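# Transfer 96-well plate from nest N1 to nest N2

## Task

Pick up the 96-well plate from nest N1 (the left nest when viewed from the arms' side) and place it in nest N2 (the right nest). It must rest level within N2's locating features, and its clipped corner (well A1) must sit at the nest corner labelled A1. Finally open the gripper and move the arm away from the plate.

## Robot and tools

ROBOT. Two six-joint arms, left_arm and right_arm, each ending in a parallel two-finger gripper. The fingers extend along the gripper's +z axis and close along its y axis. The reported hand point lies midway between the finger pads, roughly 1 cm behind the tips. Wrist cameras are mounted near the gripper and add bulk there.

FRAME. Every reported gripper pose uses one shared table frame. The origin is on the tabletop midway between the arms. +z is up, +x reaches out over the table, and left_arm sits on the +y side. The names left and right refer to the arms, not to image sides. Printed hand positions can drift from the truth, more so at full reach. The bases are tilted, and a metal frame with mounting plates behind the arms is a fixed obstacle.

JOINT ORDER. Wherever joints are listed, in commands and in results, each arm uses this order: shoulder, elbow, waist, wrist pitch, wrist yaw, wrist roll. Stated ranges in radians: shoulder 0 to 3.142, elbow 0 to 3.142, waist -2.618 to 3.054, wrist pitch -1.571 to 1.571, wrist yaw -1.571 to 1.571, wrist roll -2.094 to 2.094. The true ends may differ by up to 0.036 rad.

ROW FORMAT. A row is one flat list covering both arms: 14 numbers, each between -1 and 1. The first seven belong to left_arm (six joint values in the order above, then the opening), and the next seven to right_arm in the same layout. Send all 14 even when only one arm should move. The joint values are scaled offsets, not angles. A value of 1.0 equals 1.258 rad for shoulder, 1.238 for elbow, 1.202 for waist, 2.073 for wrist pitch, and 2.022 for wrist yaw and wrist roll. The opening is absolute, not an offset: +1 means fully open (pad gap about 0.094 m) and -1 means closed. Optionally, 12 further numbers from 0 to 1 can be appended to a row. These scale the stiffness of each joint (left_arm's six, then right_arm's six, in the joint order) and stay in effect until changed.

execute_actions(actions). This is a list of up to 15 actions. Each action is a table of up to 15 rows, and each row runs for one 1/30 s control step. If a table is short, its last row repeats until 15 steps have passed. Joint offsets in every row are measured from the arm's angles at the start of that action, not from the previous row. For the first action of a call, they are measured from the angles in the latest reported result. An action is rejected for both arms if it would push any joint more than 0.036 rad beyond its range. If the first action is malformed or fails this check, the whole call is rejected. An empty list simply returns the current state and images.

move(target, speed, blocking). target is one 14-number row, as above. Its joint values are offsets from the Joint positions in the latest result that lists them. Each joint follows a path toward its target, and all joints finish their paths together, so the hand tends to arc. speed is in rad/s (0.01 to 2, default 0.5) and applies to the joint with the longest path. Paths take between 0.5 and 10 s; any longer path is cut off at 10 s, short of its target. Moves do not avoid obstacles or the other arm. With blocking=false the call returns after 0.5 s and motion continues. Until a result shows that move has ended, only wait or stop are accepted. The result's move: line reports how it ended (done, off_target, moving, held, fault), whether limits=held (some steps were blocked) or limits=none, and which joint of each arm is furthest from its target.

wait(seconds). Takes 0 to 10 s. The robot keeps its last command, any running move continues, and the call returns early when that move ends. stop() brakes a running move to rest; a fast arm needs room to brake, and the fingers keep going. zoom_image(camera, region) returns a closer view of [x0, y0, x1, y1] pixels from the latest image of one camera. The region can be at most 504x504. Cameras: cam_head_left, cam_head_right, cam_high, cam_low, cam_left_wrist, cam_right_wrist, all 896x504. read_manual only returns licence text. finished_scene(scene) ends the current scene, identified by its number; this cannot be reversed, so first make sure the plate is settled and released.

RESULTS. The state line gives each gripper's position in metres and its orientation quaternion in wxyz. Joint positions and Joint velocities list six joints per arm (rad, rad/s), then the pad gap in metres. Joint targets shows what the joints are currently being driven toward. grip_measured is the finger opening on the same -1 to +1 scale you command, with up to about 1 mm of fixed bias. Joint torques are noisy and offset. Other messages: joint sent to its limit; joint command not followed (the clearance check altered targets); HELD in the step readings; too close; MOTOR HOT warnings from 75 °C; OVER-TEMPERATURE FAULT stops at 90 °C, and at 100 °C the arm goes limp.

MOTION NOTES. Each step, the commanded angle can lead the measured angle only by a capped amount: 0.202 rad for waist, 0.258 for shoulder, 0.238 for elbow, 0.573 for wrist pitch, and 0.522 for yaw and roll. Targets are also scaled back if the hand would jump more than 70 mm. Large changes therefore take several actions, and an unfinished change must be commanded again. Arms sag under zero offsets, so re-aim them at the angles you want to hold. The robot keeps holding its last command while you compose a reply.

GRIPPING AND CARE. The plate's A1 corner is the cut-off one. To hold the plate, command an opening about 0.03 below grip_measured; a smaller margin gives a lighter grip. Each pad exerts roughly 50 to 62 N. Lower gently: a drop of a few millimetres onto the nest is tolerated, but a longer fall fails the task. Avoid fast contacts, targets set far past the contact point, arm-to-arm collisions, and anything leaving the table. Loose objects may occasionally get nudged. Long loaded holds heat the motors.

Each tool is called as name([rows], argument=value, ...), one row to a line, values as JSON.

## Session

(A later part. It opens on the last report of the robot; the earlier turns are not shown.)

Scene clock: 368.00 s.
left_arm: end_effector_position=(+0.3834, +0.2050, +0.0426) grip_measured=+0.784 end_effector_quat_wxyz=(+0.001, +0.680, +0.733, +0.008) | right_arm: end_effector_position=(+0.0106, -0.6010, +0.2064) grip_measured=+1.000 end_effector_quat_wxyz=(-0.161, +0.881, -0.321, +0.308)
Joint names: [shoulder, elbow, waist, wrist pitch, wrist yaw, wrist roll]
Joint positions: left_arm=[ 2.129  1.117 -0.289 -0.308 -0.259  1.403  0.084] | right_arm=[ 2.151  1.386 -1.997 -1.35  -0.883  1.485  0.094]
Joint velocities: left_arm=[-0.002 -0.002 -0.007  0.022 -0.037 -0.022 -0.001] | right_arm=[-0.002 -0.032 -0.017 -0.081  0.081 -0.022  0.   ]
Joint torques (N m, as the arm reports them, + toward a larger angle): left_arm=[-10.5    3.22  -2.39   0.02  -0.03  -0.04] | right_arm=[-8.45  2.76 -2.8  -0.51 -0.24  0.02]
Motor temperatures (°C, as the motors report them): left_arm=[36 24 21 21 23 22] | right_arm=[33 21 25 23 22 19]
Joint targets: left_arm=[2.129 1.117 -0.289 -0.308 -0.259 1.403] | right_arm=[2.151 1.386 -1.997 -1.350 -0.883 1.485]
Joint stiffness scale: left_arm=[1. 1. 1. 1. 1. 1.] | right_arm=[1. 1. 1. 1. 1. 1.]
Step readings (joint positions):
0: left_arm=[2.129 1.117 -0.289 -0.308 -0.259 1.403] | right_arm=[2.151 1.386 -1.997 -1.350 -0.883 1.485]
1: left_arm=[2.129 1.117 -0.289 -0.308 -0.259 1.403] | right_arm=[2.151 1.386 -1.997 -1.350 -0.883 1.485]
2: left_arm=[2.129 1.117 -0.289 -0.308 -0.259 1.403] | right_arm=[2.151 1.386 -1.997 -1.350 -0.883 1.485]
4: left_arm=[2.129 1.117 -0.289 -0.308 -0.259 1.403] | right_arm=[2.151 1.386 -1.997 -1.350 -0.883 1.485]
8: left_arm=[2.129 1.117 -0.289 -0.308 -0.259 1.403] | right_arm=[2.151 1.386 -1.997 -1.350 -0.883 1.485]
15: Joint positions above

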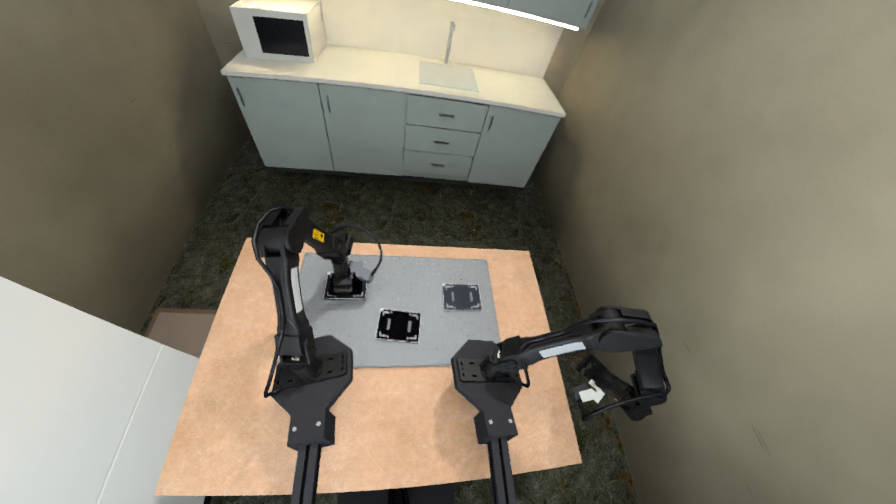

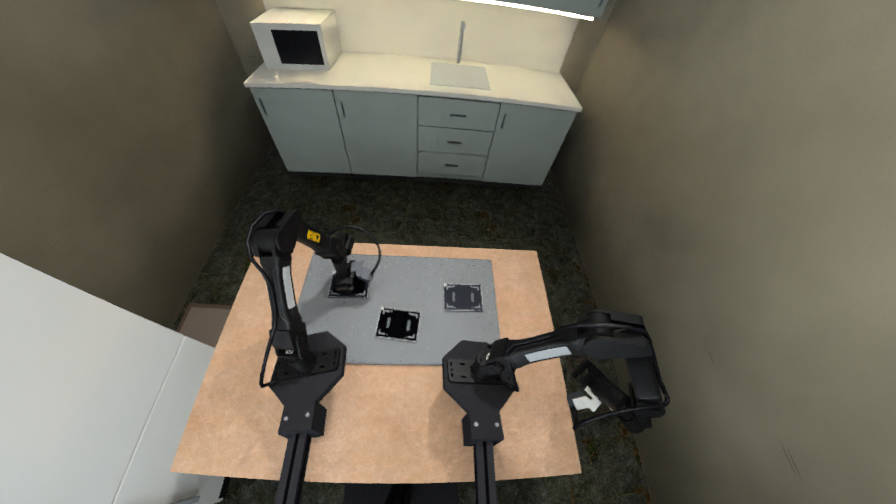

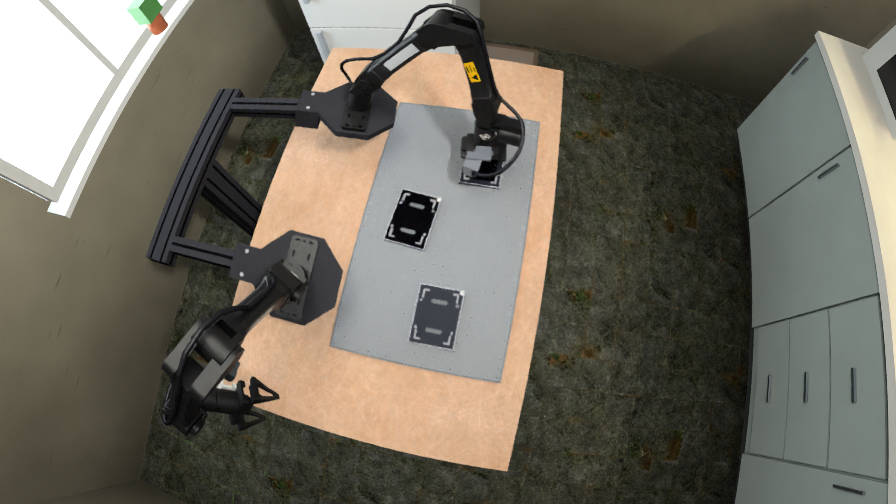

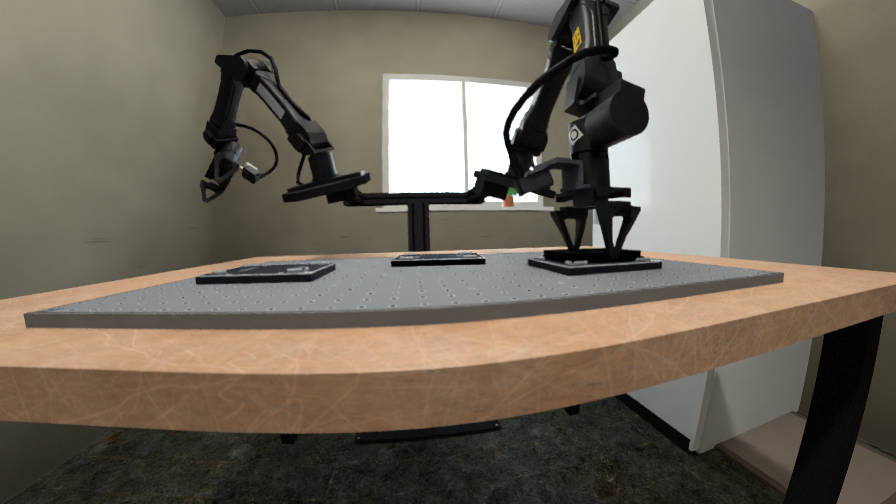

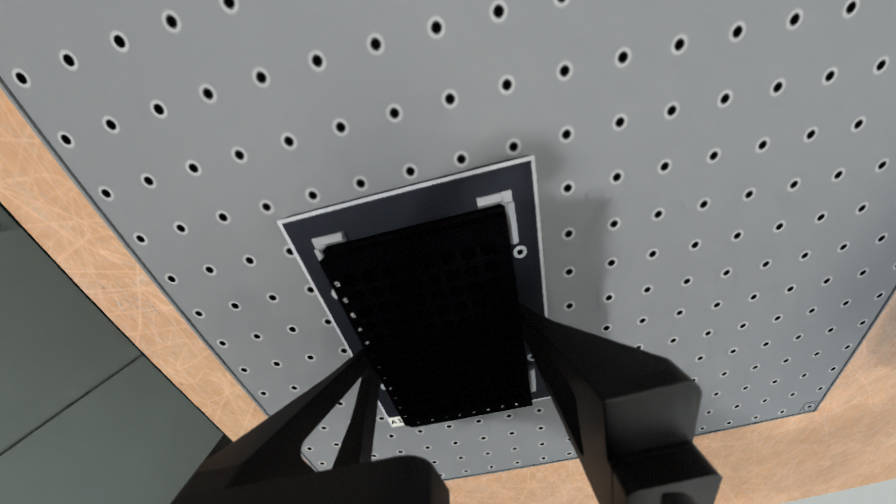

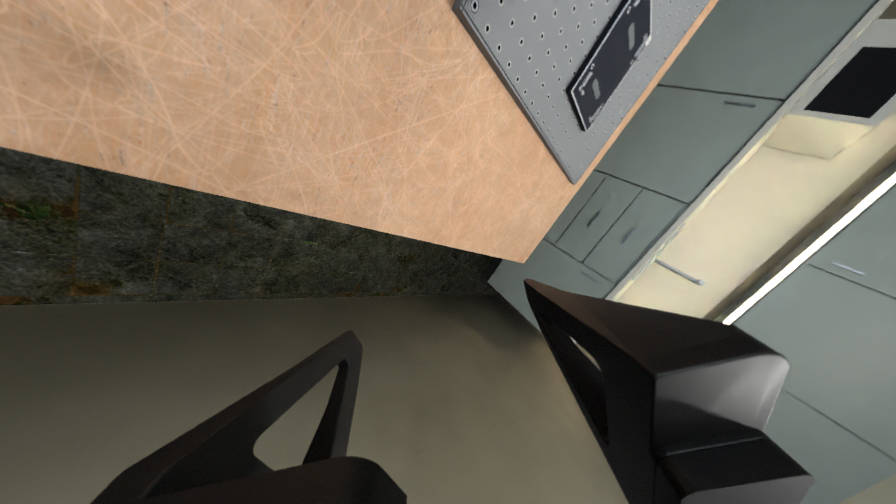

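execute_actions([
  [[0,0,0,0,0,0,0.76,0,0,0,0,0,0,1.0],[0,0,0,0,0,0,0.76,0,0,0,0,0,0,1.0],[0,0,0,0,0,0,0.76,0,0,0,0,0,0,1.0],[0,0,0,0,0,0,0.75,0,0,0,0,0,0,1.0],[0,0,0,0,0,0,0.75,0,0,0,0,0,0,1.0],[0,0,0,0,0,0,0.75,0,0,0,0,0,0,1.0],[0,0,0,0,0,0,0.74,0,0,0,0,0,0,1.0]],
  [[0,0,0,0,0,0,0.74,0,0,0,0,0,0,1.0]],
])

Scene clock: 374.03 s.
left_arm: end_effector_position=(+0.3834, +0.2050, +0.0426) grip_measured=+0.768 end_effector_quat_wxyz=(+0.001, +0.680, +0.733, +0.008) | right_arm: end_effector_position=(+0.0106, -0.6010, +0.2064) grip_measured=+1.000 end_effector_quat_wxyz=(-0.161, +0.881, -0.321, +0.308)
Joint names: [shoulder, elbow, waist, wrist pitch, wrist yaw, wrist roll]
Joint positions: left_arm=[ 2.129  1.117 -0.289 -0.308 -0.259  1.403  0.083] | right_arm=[ 2.151  1.386 -1.997 -1.35  -0.883  1.485  0.094]
Joint velocities: left_arm=[ 0.017  0.007  0.017 -0.022 -0.022  0.066 -0.   ] | right_arm=[ 0.007 -0.002 -0.007  0.051  0.066  0.007  0.   ]
Joint torques (N m, as the arm reports them, + toward a larger angle): left_arm=[-10.49   3.21  -2.39   0.03  -0.03  -0.04] | right_arm=[-8.51  2.76 -2.84 -0.5  -0.25  0.01]
Motor temperatures (°C, as the motors report them): left_arm=[36 24 21 20 22 22] | right_arm=[33 21 25 22 22 19]
Joint targets: left_arm=[2.129 1.117 -0.289 -0.308 -0.259 1.403] | right_arm=[2.151 1.386 -1.997 -1.350 -0.883 1.485]
Joint stiffness scale: left_arm=[1. 1. 1. 1. 1. 1.] | right_arm=[1. 1. 1. 1. 1. 1.]
Step readings (joint positions; steps 1 to 15: 1st action; 16 to 30: 2nd action):
0: left_arm=[2.129 1.117 -0.289 -0.308 -0.259 1.403] | right_arm=[2.151 1.386 -1.997 -1.350 -0.883 1.485]
1: left_arm=[2.129 1.117 -0.289 -0.308 -0.259 1.403] | right_arm=[2.151 1.386 -1.997 -1.350 -0.883 1.485]
2: left_arm=[2.129 1.117 -0.289 -0.308 -0.259 1.403] | right_arm=[2.151 1.386 -1.997 -1.350 -0.883 1.485]
4: left_arm=[2.129 1.117 -0.289 -0.308 -0.259 1.403] | right_arm=[2.151 1.386 -1.997 -1.350 -0.883 1.485]
8: left_arm=[2.129 1.117 -0.289 -0.308 -0.259 1.403] | right_arm=[2.151 1.386 -1.997 -1.350 -0.883 1.485]
15: left_arm=[2.129 1.117 -0.289 -0.308 -0.259 1.403] | right_arm=[2.151 1.386 -1.997 -1.350 -0.883 1.485]
16: left_arm=[2.129 1.117 -0.289 -0.308 -0.259 1.403] | right_arm=[2.151 1.386 -1.997 -1.350 -0.883 1.485]
17: left_arm=[2.129 1.117 -0.289 -0.308 -0.259 1.403] | right_arm=[2.151 1.386 -1.997 -1.350 -0.883 1.485]
19: left_arm=[2.129 1.117 -0.289 -0.308 -0.259 1.403] | right_arm=[2.151 1.386 -1.997 -1.350 -0.883 1.485]
23: left_arm=[2.129 1.117 -0.289 -0.308 -0.259 1.403] | right_arm=[2.151 1.386 -1.997 -1.350 -0.883 1.485]
30: Joint positions above

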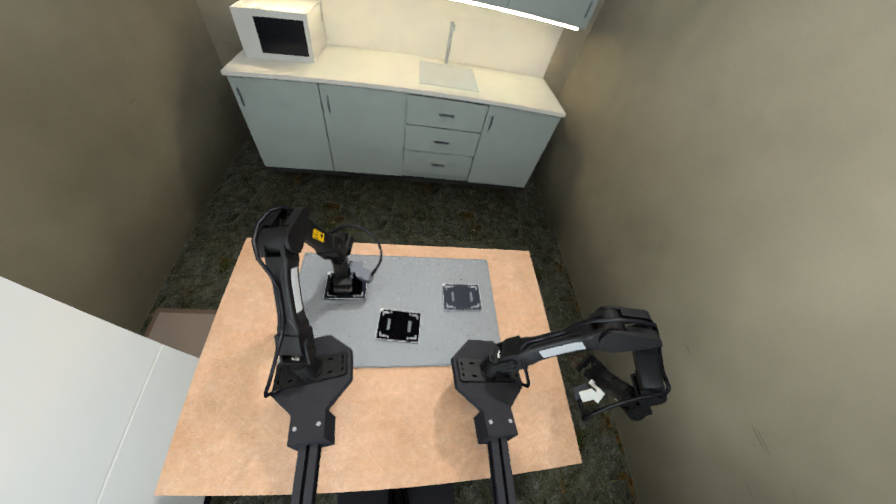

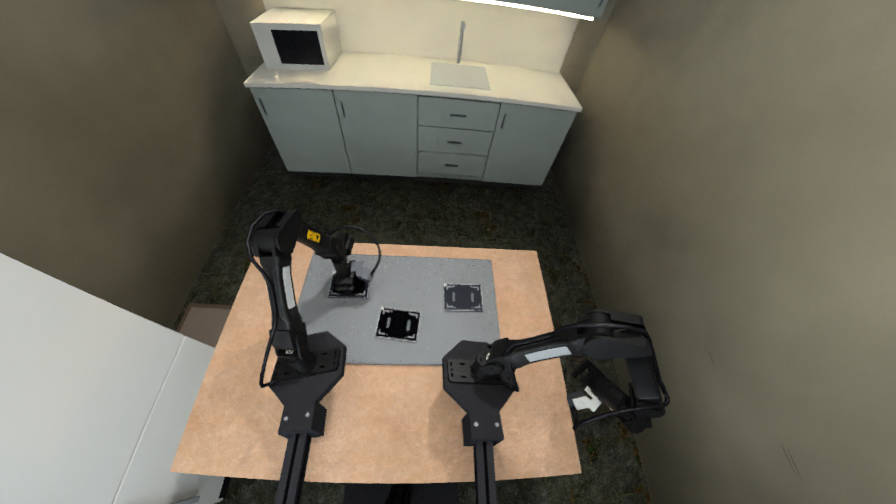

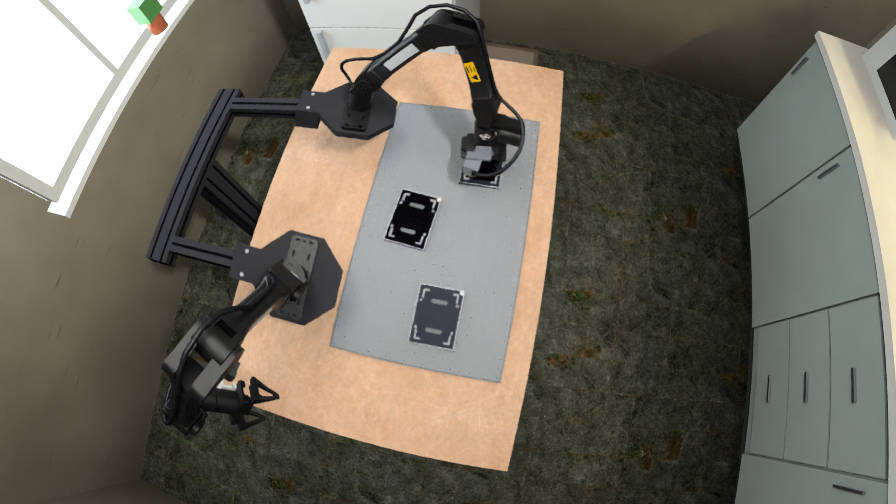

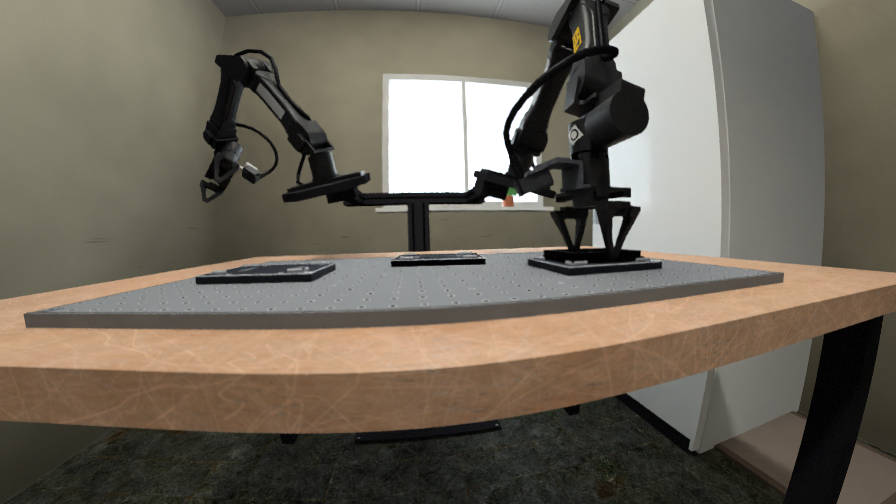

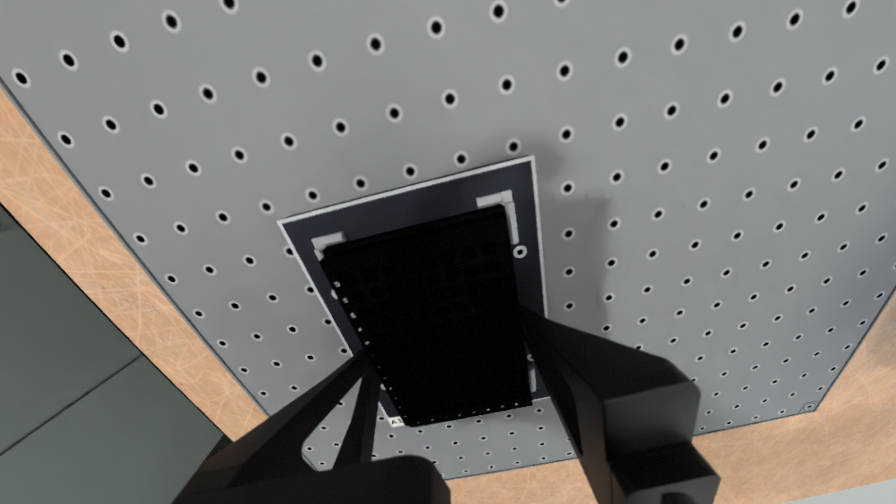

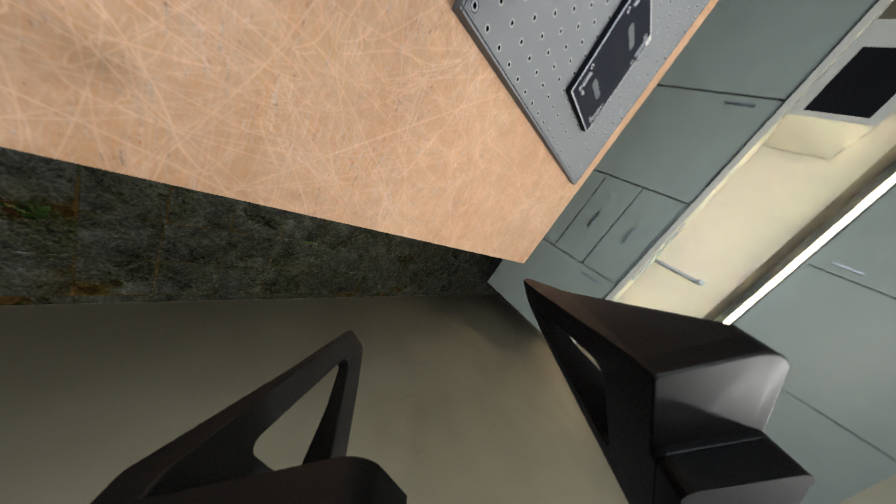

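zoom_image(camera="cam_low", region=[530, 220, 670, 285])

Region (530, 220, 670, 285) of cam_low's 896x504 image, scaled by 3.600, with more detail than that image has; it fills the top 234 rows of this view, and the rest is white.

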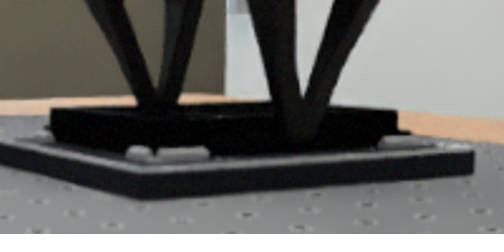

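execute_actions([
  [[-0.012,0,-0.006,-0.004,0,0,0.738,0,0,0,0,0,0,1.0],[-0.016,0,-0.009,-0.006,0,0,0.738,0,0,0,0,0,0,1.0],[-0.020,0,-0.012,-0.008,0,0,0.738,0,0,0,0,0,0,1.0],[-0.022,0,-0.0125,-0.009,0,0,0.738,0,0,0,0,0,0,1.0],[-0.024,0,-0.013,-0.010,0,0,0.738,0,0,0,0,0,0,1.0],[-0.026,0,-0.0135,-0.011,0,0,0.738,0,0,0,0,0,0,1.0],[-0.028,0,-0.014,-0.012,0,0,0.738,0,0,0,0,0,0,1.0],[-0.030,0,-0.0145,-0.013,0,0,0.738,0,0,0,0,0,0,1.0],[-0.032,0,-0.015,-0.014,0,0,0.738,0,0,0,0,0,0,1.0],[-0.034,0,-0.0155,-0.015,0,0,0.738,0,0,0,0,0,0,1.0],[-0.036,0,-0.016,-0.016,0,0,0.738,0,0,0,0,0,0,1.0],[-0.038,0,-0.0165,-0.017,0,0,0.738,0,0,0,0,0,0,1.0],[-0.040,0,-0.017,-0.018,0,0,0.738,0,0,0,0,0,0,1.0],[-0.042,0,-0.0175,-0.019,0,0,0.738,0,0,0,0,0,0,1.0],[-0.044,0,-0.018,-0.020,0,0,0.738,0,0,0,0,0,0,1.0]],
])

Scene clock: 396.67 s.
left_arm: end_effector_position=(+0.3868, +0.2066, +0.0504) grip_measured=+0.768 end_effector_quat_wxyz=(+0.006, +0.679, +0.734, +0.011) | right_arm: end_effector_position=(+0.0106, -0.6010, +0.2064) grip_measured=+1.000 end_effector_quat_wxyz=(-0.161, +0.881, -0.321, +0.308)
Joint names: [shoulder, elbow, waist, wrist pitch, wrist yaw, wrist roll]
Joint positions: left_arm=[ 2.104  1.117 -0.289 -0.322 -0.259  1.403  0.083] | right_arm=[ 2.151  1.386 -1.997 -1.35  -0.883  1.485  0.094]
Joint velocities: left_arm=[-0.095  0.002  0.002 -0.11  -0.037  0.037  0.   ] | right_arm=[-0.002 -0.002 -0.017 -0.037  0.007  0.022  0.   ]
Joint torques (N m, as the arm reports them, + toward a larger angle): left_arm=[-12.5    3.35  -4.12  -0.15  -0.03  -0.04] | right_arm=[-8.5   2.77 -2.79 -0.51 -0.26  0.02]
Motor temperatures (°C, as the motors report them): left_arm=[37 24 21 20 22 22] | right_arm=[33 21 24 22 22 19]
Joint targets: left_arm=[2.073 1.117 -0.310 -0.350 -0.259 1.403] | right_arm=[2.151 1.386 -1.997 -1.350 -0.883 1.485]
Joint stiffness scale: left_arm=[1. 1. 1. 1. 1. 1.] | right_arm=[1. 1. 1. 1. 1. 1.]
Step readings (joint positions):
0: left_arm=[2.129 1.117 -0.289 -0.308 -0.259 1.403] | right_arm=[2.151 1.386 -1.997 -1.350 -0.883 1.485]
1: left_arm=[2.129 1.117 -0.289 -0.308 -0.259 1.403] | right_arm=[2.151 1.386 -1.997 -1.350 -0.883 1.485]
2: left_arm=[2.129 1.117 -0.289 -0.308 -0.259 1.403] | right_arm=[2.151 1.386 -1.997 -1.350 -0.883 1.485]
4: left_arm=[2.129 1.117 -0.289 -0.308 -0.259 1.403] | right_arm=[2.151 1.386 -1.997 -1.350 -0.883 1.485]
8: left_arm=[2.126 1.117 -0.289 -0.310 -0.259 1.403] | right_arm=[2.151 1.386 -1.997 -1.350 -0.883 1.485]
15: Joint positions above

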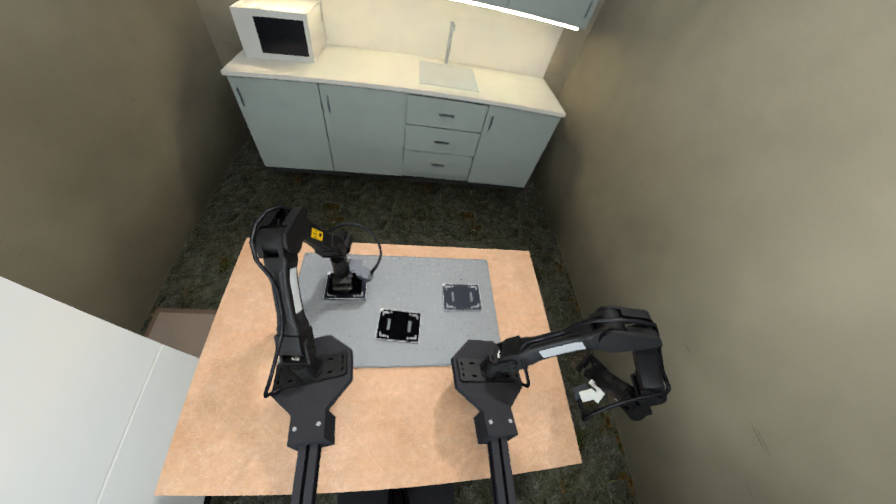

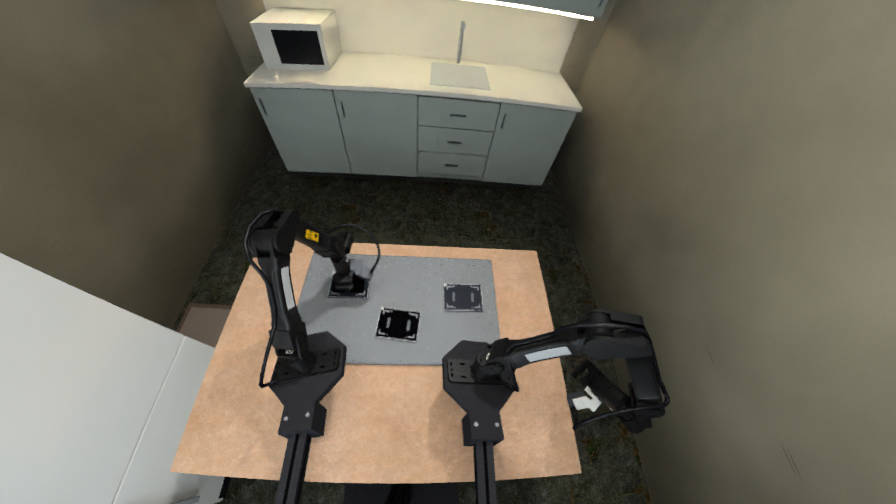

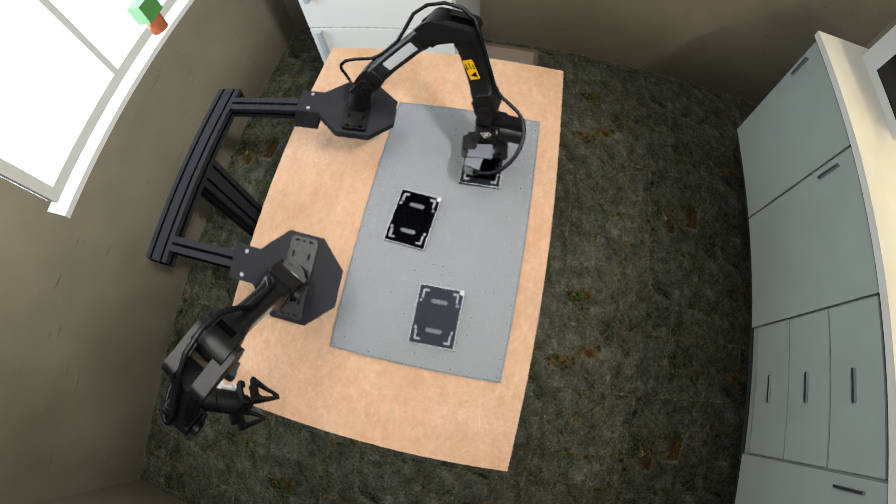

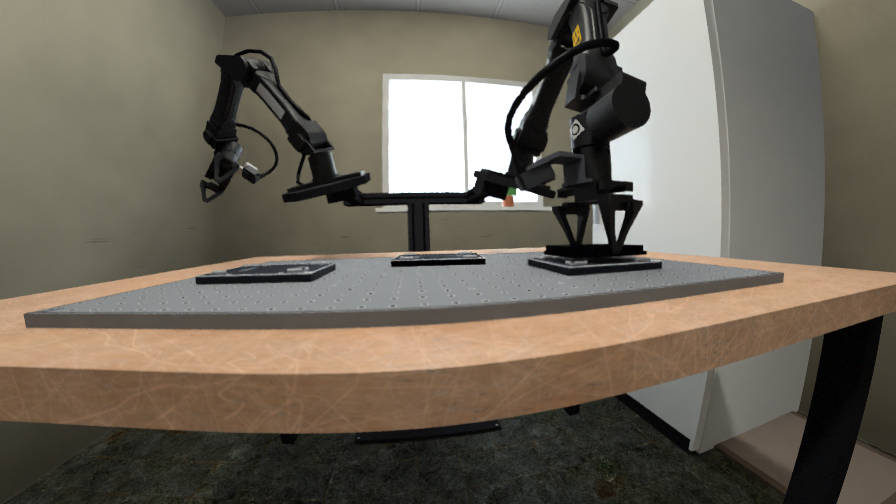

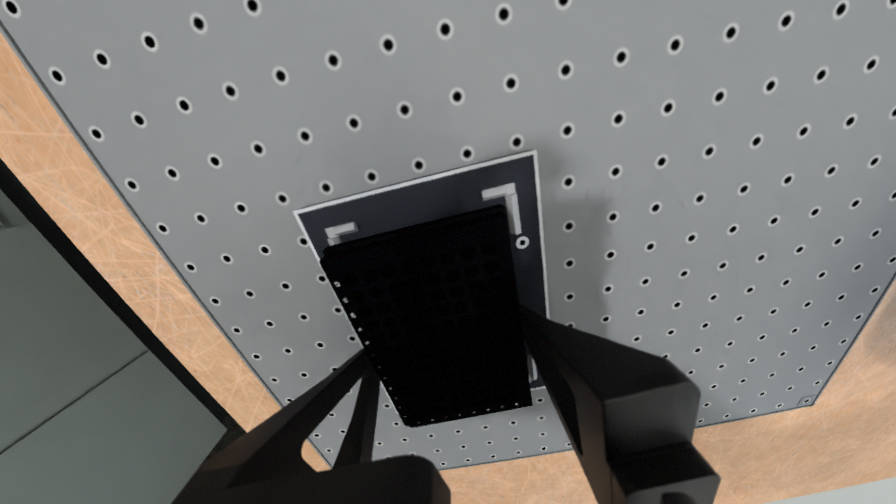

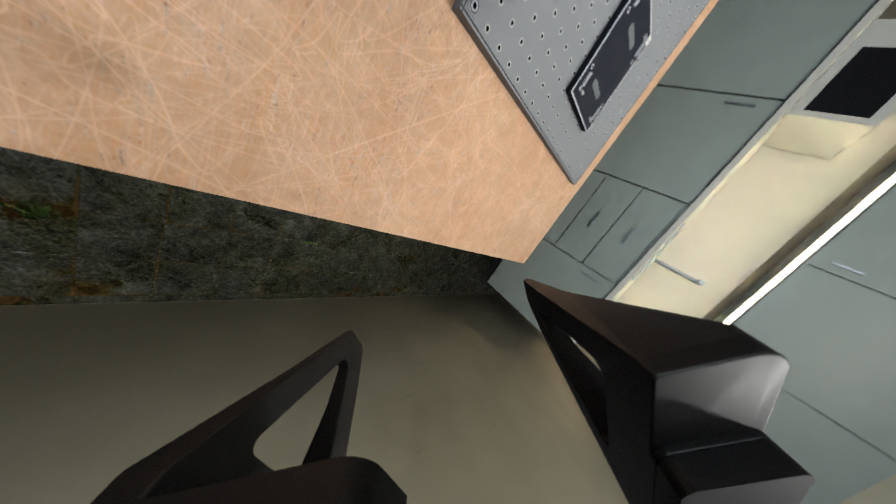

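move(target=[-0.075,0,-0.02,-0.042,0,0,0.738,0,0,0,0,0,0,1.0], speed=0.15)

zoom_image(camera="cam_high", region=[390, 170, 550, 390])

Scene clock: 409.17 s.
left_arm: end_effector_position=(+0.3889, +0.2093, +0.0735) grip_measured=+0.768 end_effector_quat_wxyz=(+0.008, +0.681, +0.732, +0.012) | right_arm: end_effector_position=(+0.0106, -0.6010, +0.2064) grip_measured=+1.000 end_effector_quat_wxyz=(-0.161, +0.881, -0.321, +0.308)
Joint names: [shoulder, elbow, waist, wrist pitch, wrist yaw, wrist roll]
Joint positions: left_arm=[ 2.033  1.117 -0.296 -0.39  -0.259  1.403  0.083] | right_arm=[ 2.151  1.386 -1.997 -1.35  -0.883  1.485  0.094]
Joint velocities: left_arm=[0.007 0.007 0.002 0.022 0.066 0.007 0.001] | right_arm=[-0.002 -0.012 -0.002 -0.037 -0.022 -0.007  0.   ]
Joint torques (N m, as the arm reports them, + toward a larger angle): left_arm=[-12.15   3.65  -3.67  -0.14  -0.03  -0.04] | right_arm=[-8.51  2.8  -2.81 -0.5  -0.26  0.03]
Motor temperatures (°C, as the motors report them): left_arm=[39 24 21 20 22 22] | right_arm=[33 21 24 22 22 19]
Joint targets: left_arm=[2.009 1.117 -0.313 -0.409 -0.259 1.403] | right_arm=[2.151 1.386 -1.997 -1.350 -0.883 1.485]
Joint stiffness scale: left_arm=[1. 1. 1. 1. 1. 1.] | right_arm=[1. 1. 1. 1. 1. 1.]
move: off_target (left_arm); limits=none; left_arm: farthest joint: the shoulder, 0.023 radians from its target (0.089 radians at the start); right_arm: farthest joint: the waist, 0.000 radians from its target (0.000 radians at the start)

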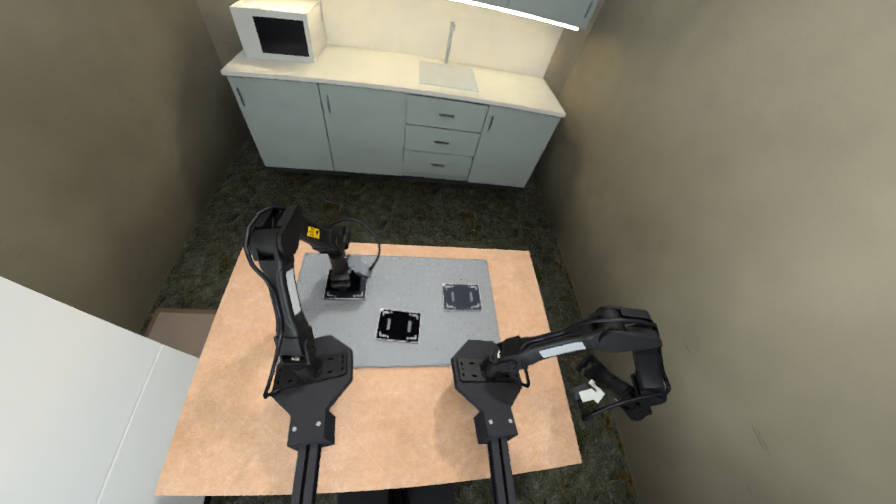

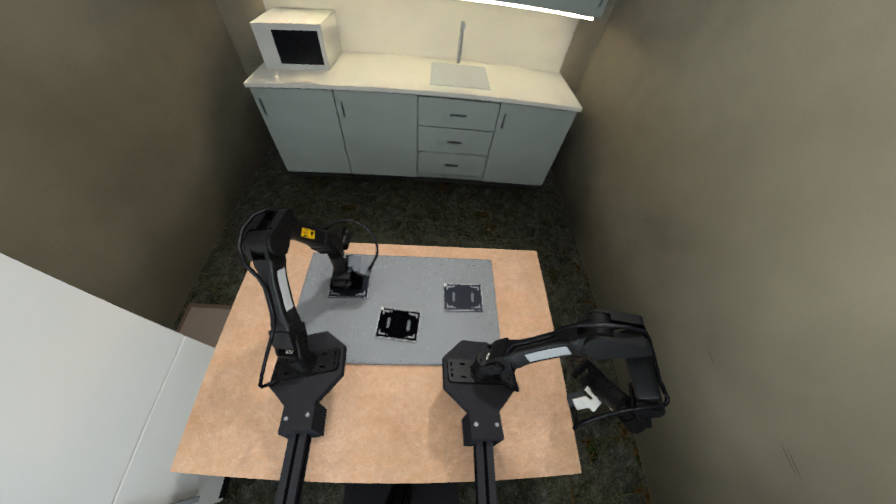

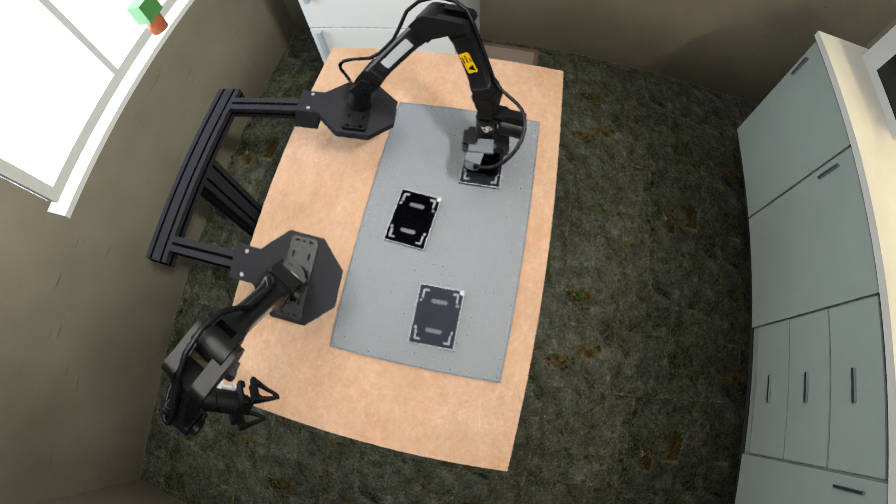

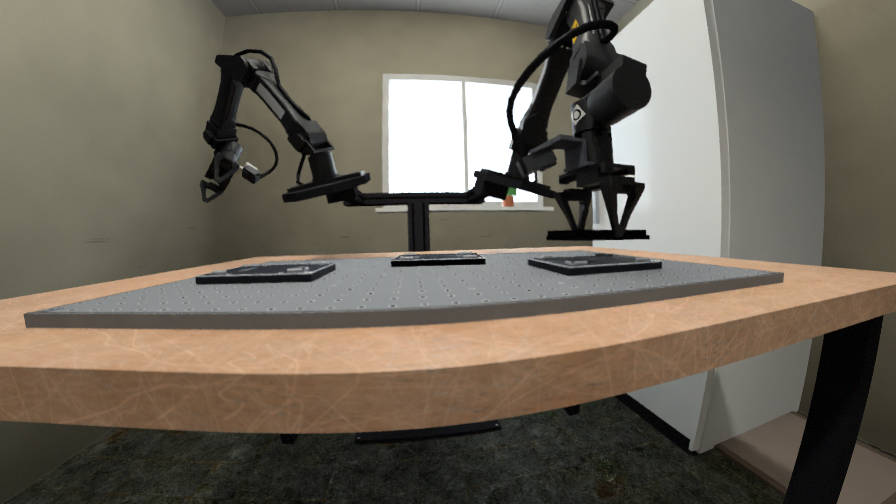

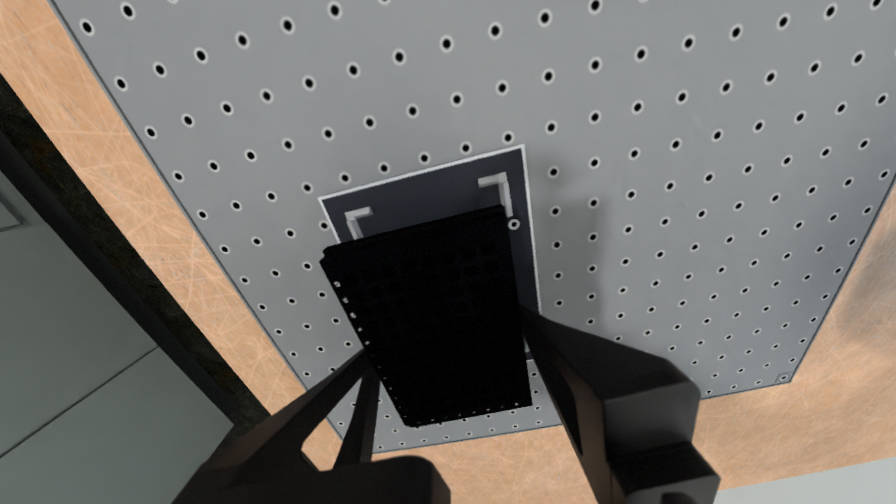

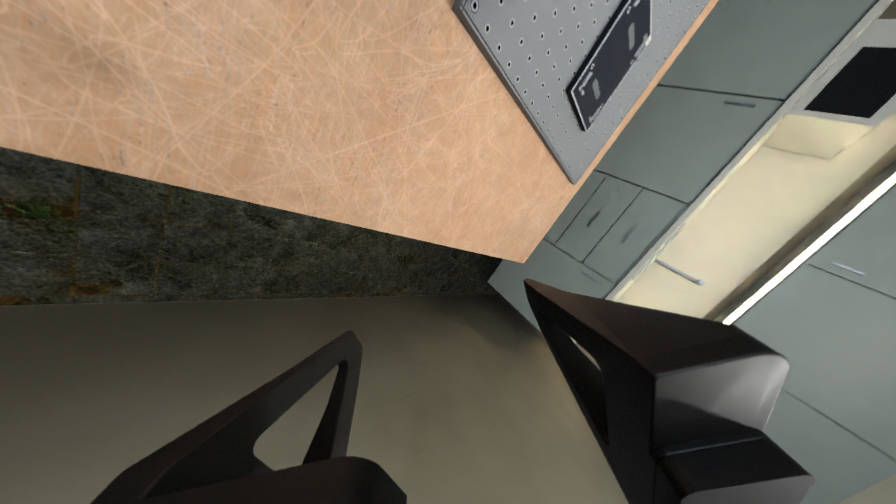

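Region (390, 170, 550, 390) of cam_high's 896x504 image, scaled by 2.291, with more detail than that image has; it fills the left 367 columns of this view, and the rest is white.

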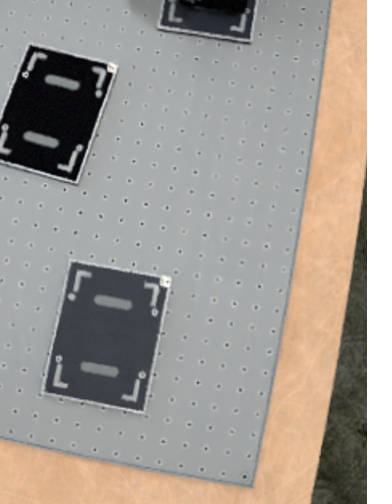

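move(target=[0.365,0.527,-0.450,-0.180,-0.046,-0.277,0.738,0,0,0,0,0,0,1.0], speed=0.35)

Scene clock: 470.30 s.
left_arm: end_effector_position=(+0.3896, -0.0283, +0.0807) grip_measured=+0.768 end_effector_quat_wxyz=(-0.001, +0.682, +0.731, +0.005) | right_arm: end_effector_position=(+0.0106, -0.6010, +0.2064) grip_measured=+1.000 end_effector_quat_wxyz=(-0.161, +0.881, -0.321, +0.308)
Joint names: [shoulder, elbow, waist, wrist pitch, wrist yaw, wrist roll]
Joint positions: left_arm=[ 2.49   1.741 -0.827 -0.748 -0.346  0.85   0.083] | right_arm=[ 2.151  1.386 -1.997 -1.35  -0.883  1.485  0.094]
Joint velocities: left_arm=[-0.017  0.002  0.002  0.007 -0.022 -0.066  0.   ] | right_arm=[ 0.007 -0.007 -0.002  0.051 -0.051 -0.007  0.   ]
Joint torques (N m, as the arm reports them, + toward a larger angle): left_arm=[-12.9    6.92  -4.99  -0.12  -0.1   -0.1 ] | right_arm=[-8.48  2.75 -2.8  -0.51 -0.26  0.03]
Motor temperatures (°C, as the motors report them): left_arm=[41 24 22 20 22 22] | right_arm=[33 21 25 22 22 19]
Joint targets: left_arm=[2.492 1.769 -0.837 -0.763 -0.352 0.843] | right_arm=[2.151 1.386 -1.997 -1.350 -0.883 1.485]
Joint stiffness scale: left_arm=[1. 1. 1. 1. 1. 1.] | right_arm=[1. 1. 1. 1. 1. 1.]
move: off_target (left_arm); limits=none; left_arm: farthest joint: the elbow, 0.028 radians from its target (0.653 radians at the start); right_arm: farthest joint: the waist, 0.000 radians from its target (0.000 radians at the start)

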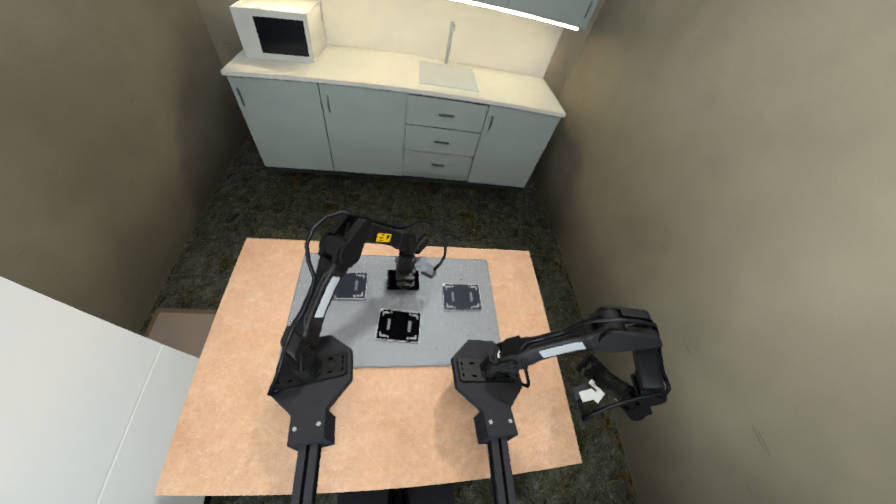

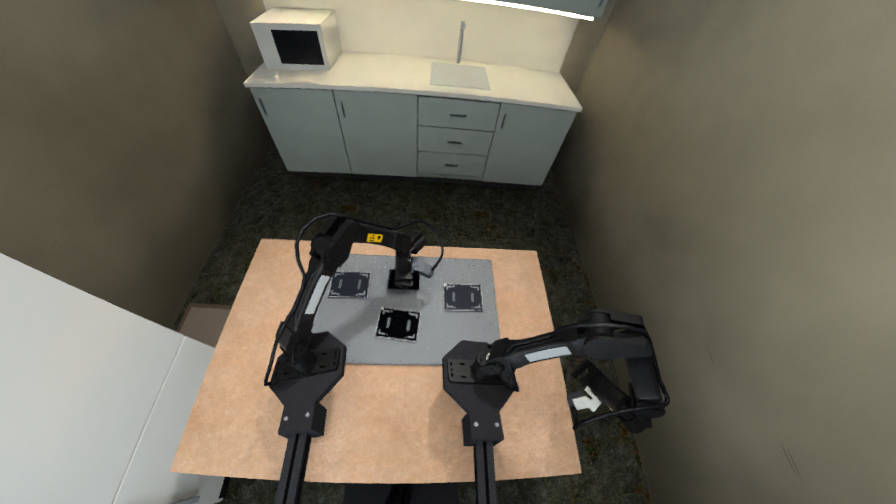

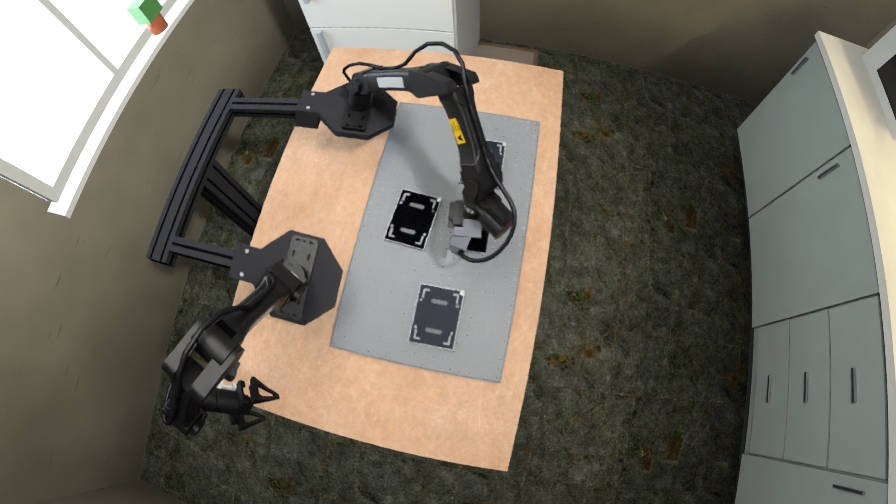

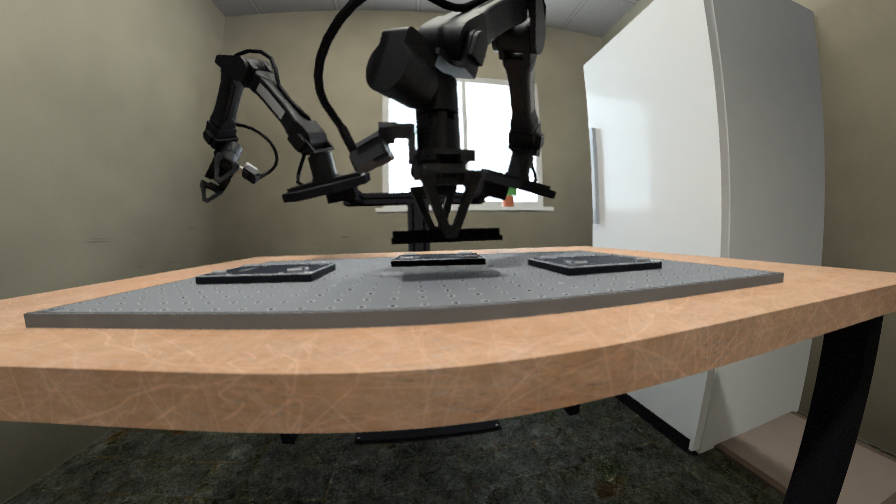

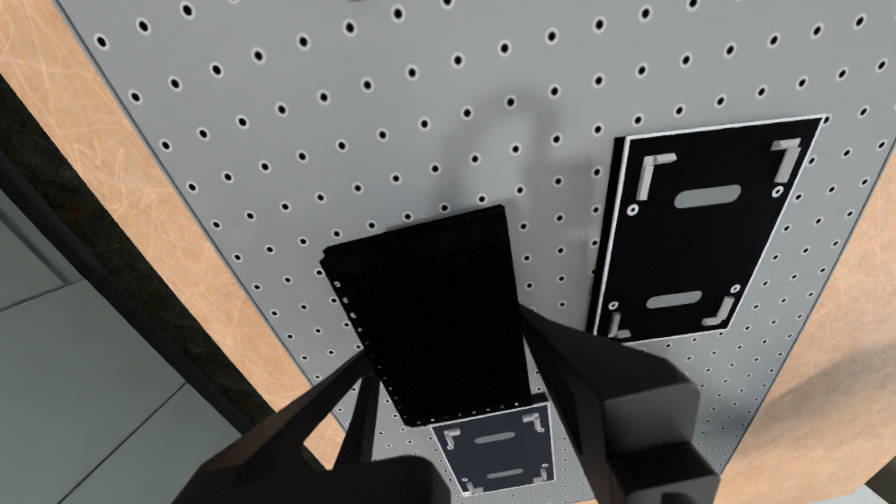

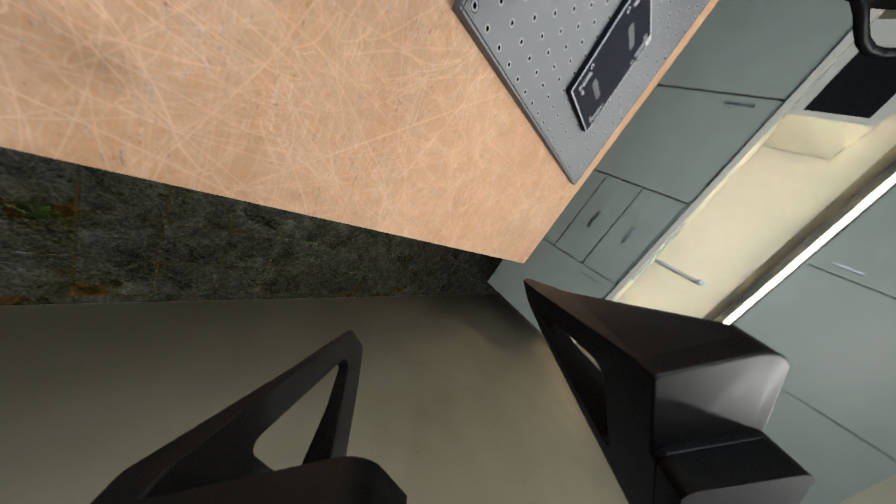

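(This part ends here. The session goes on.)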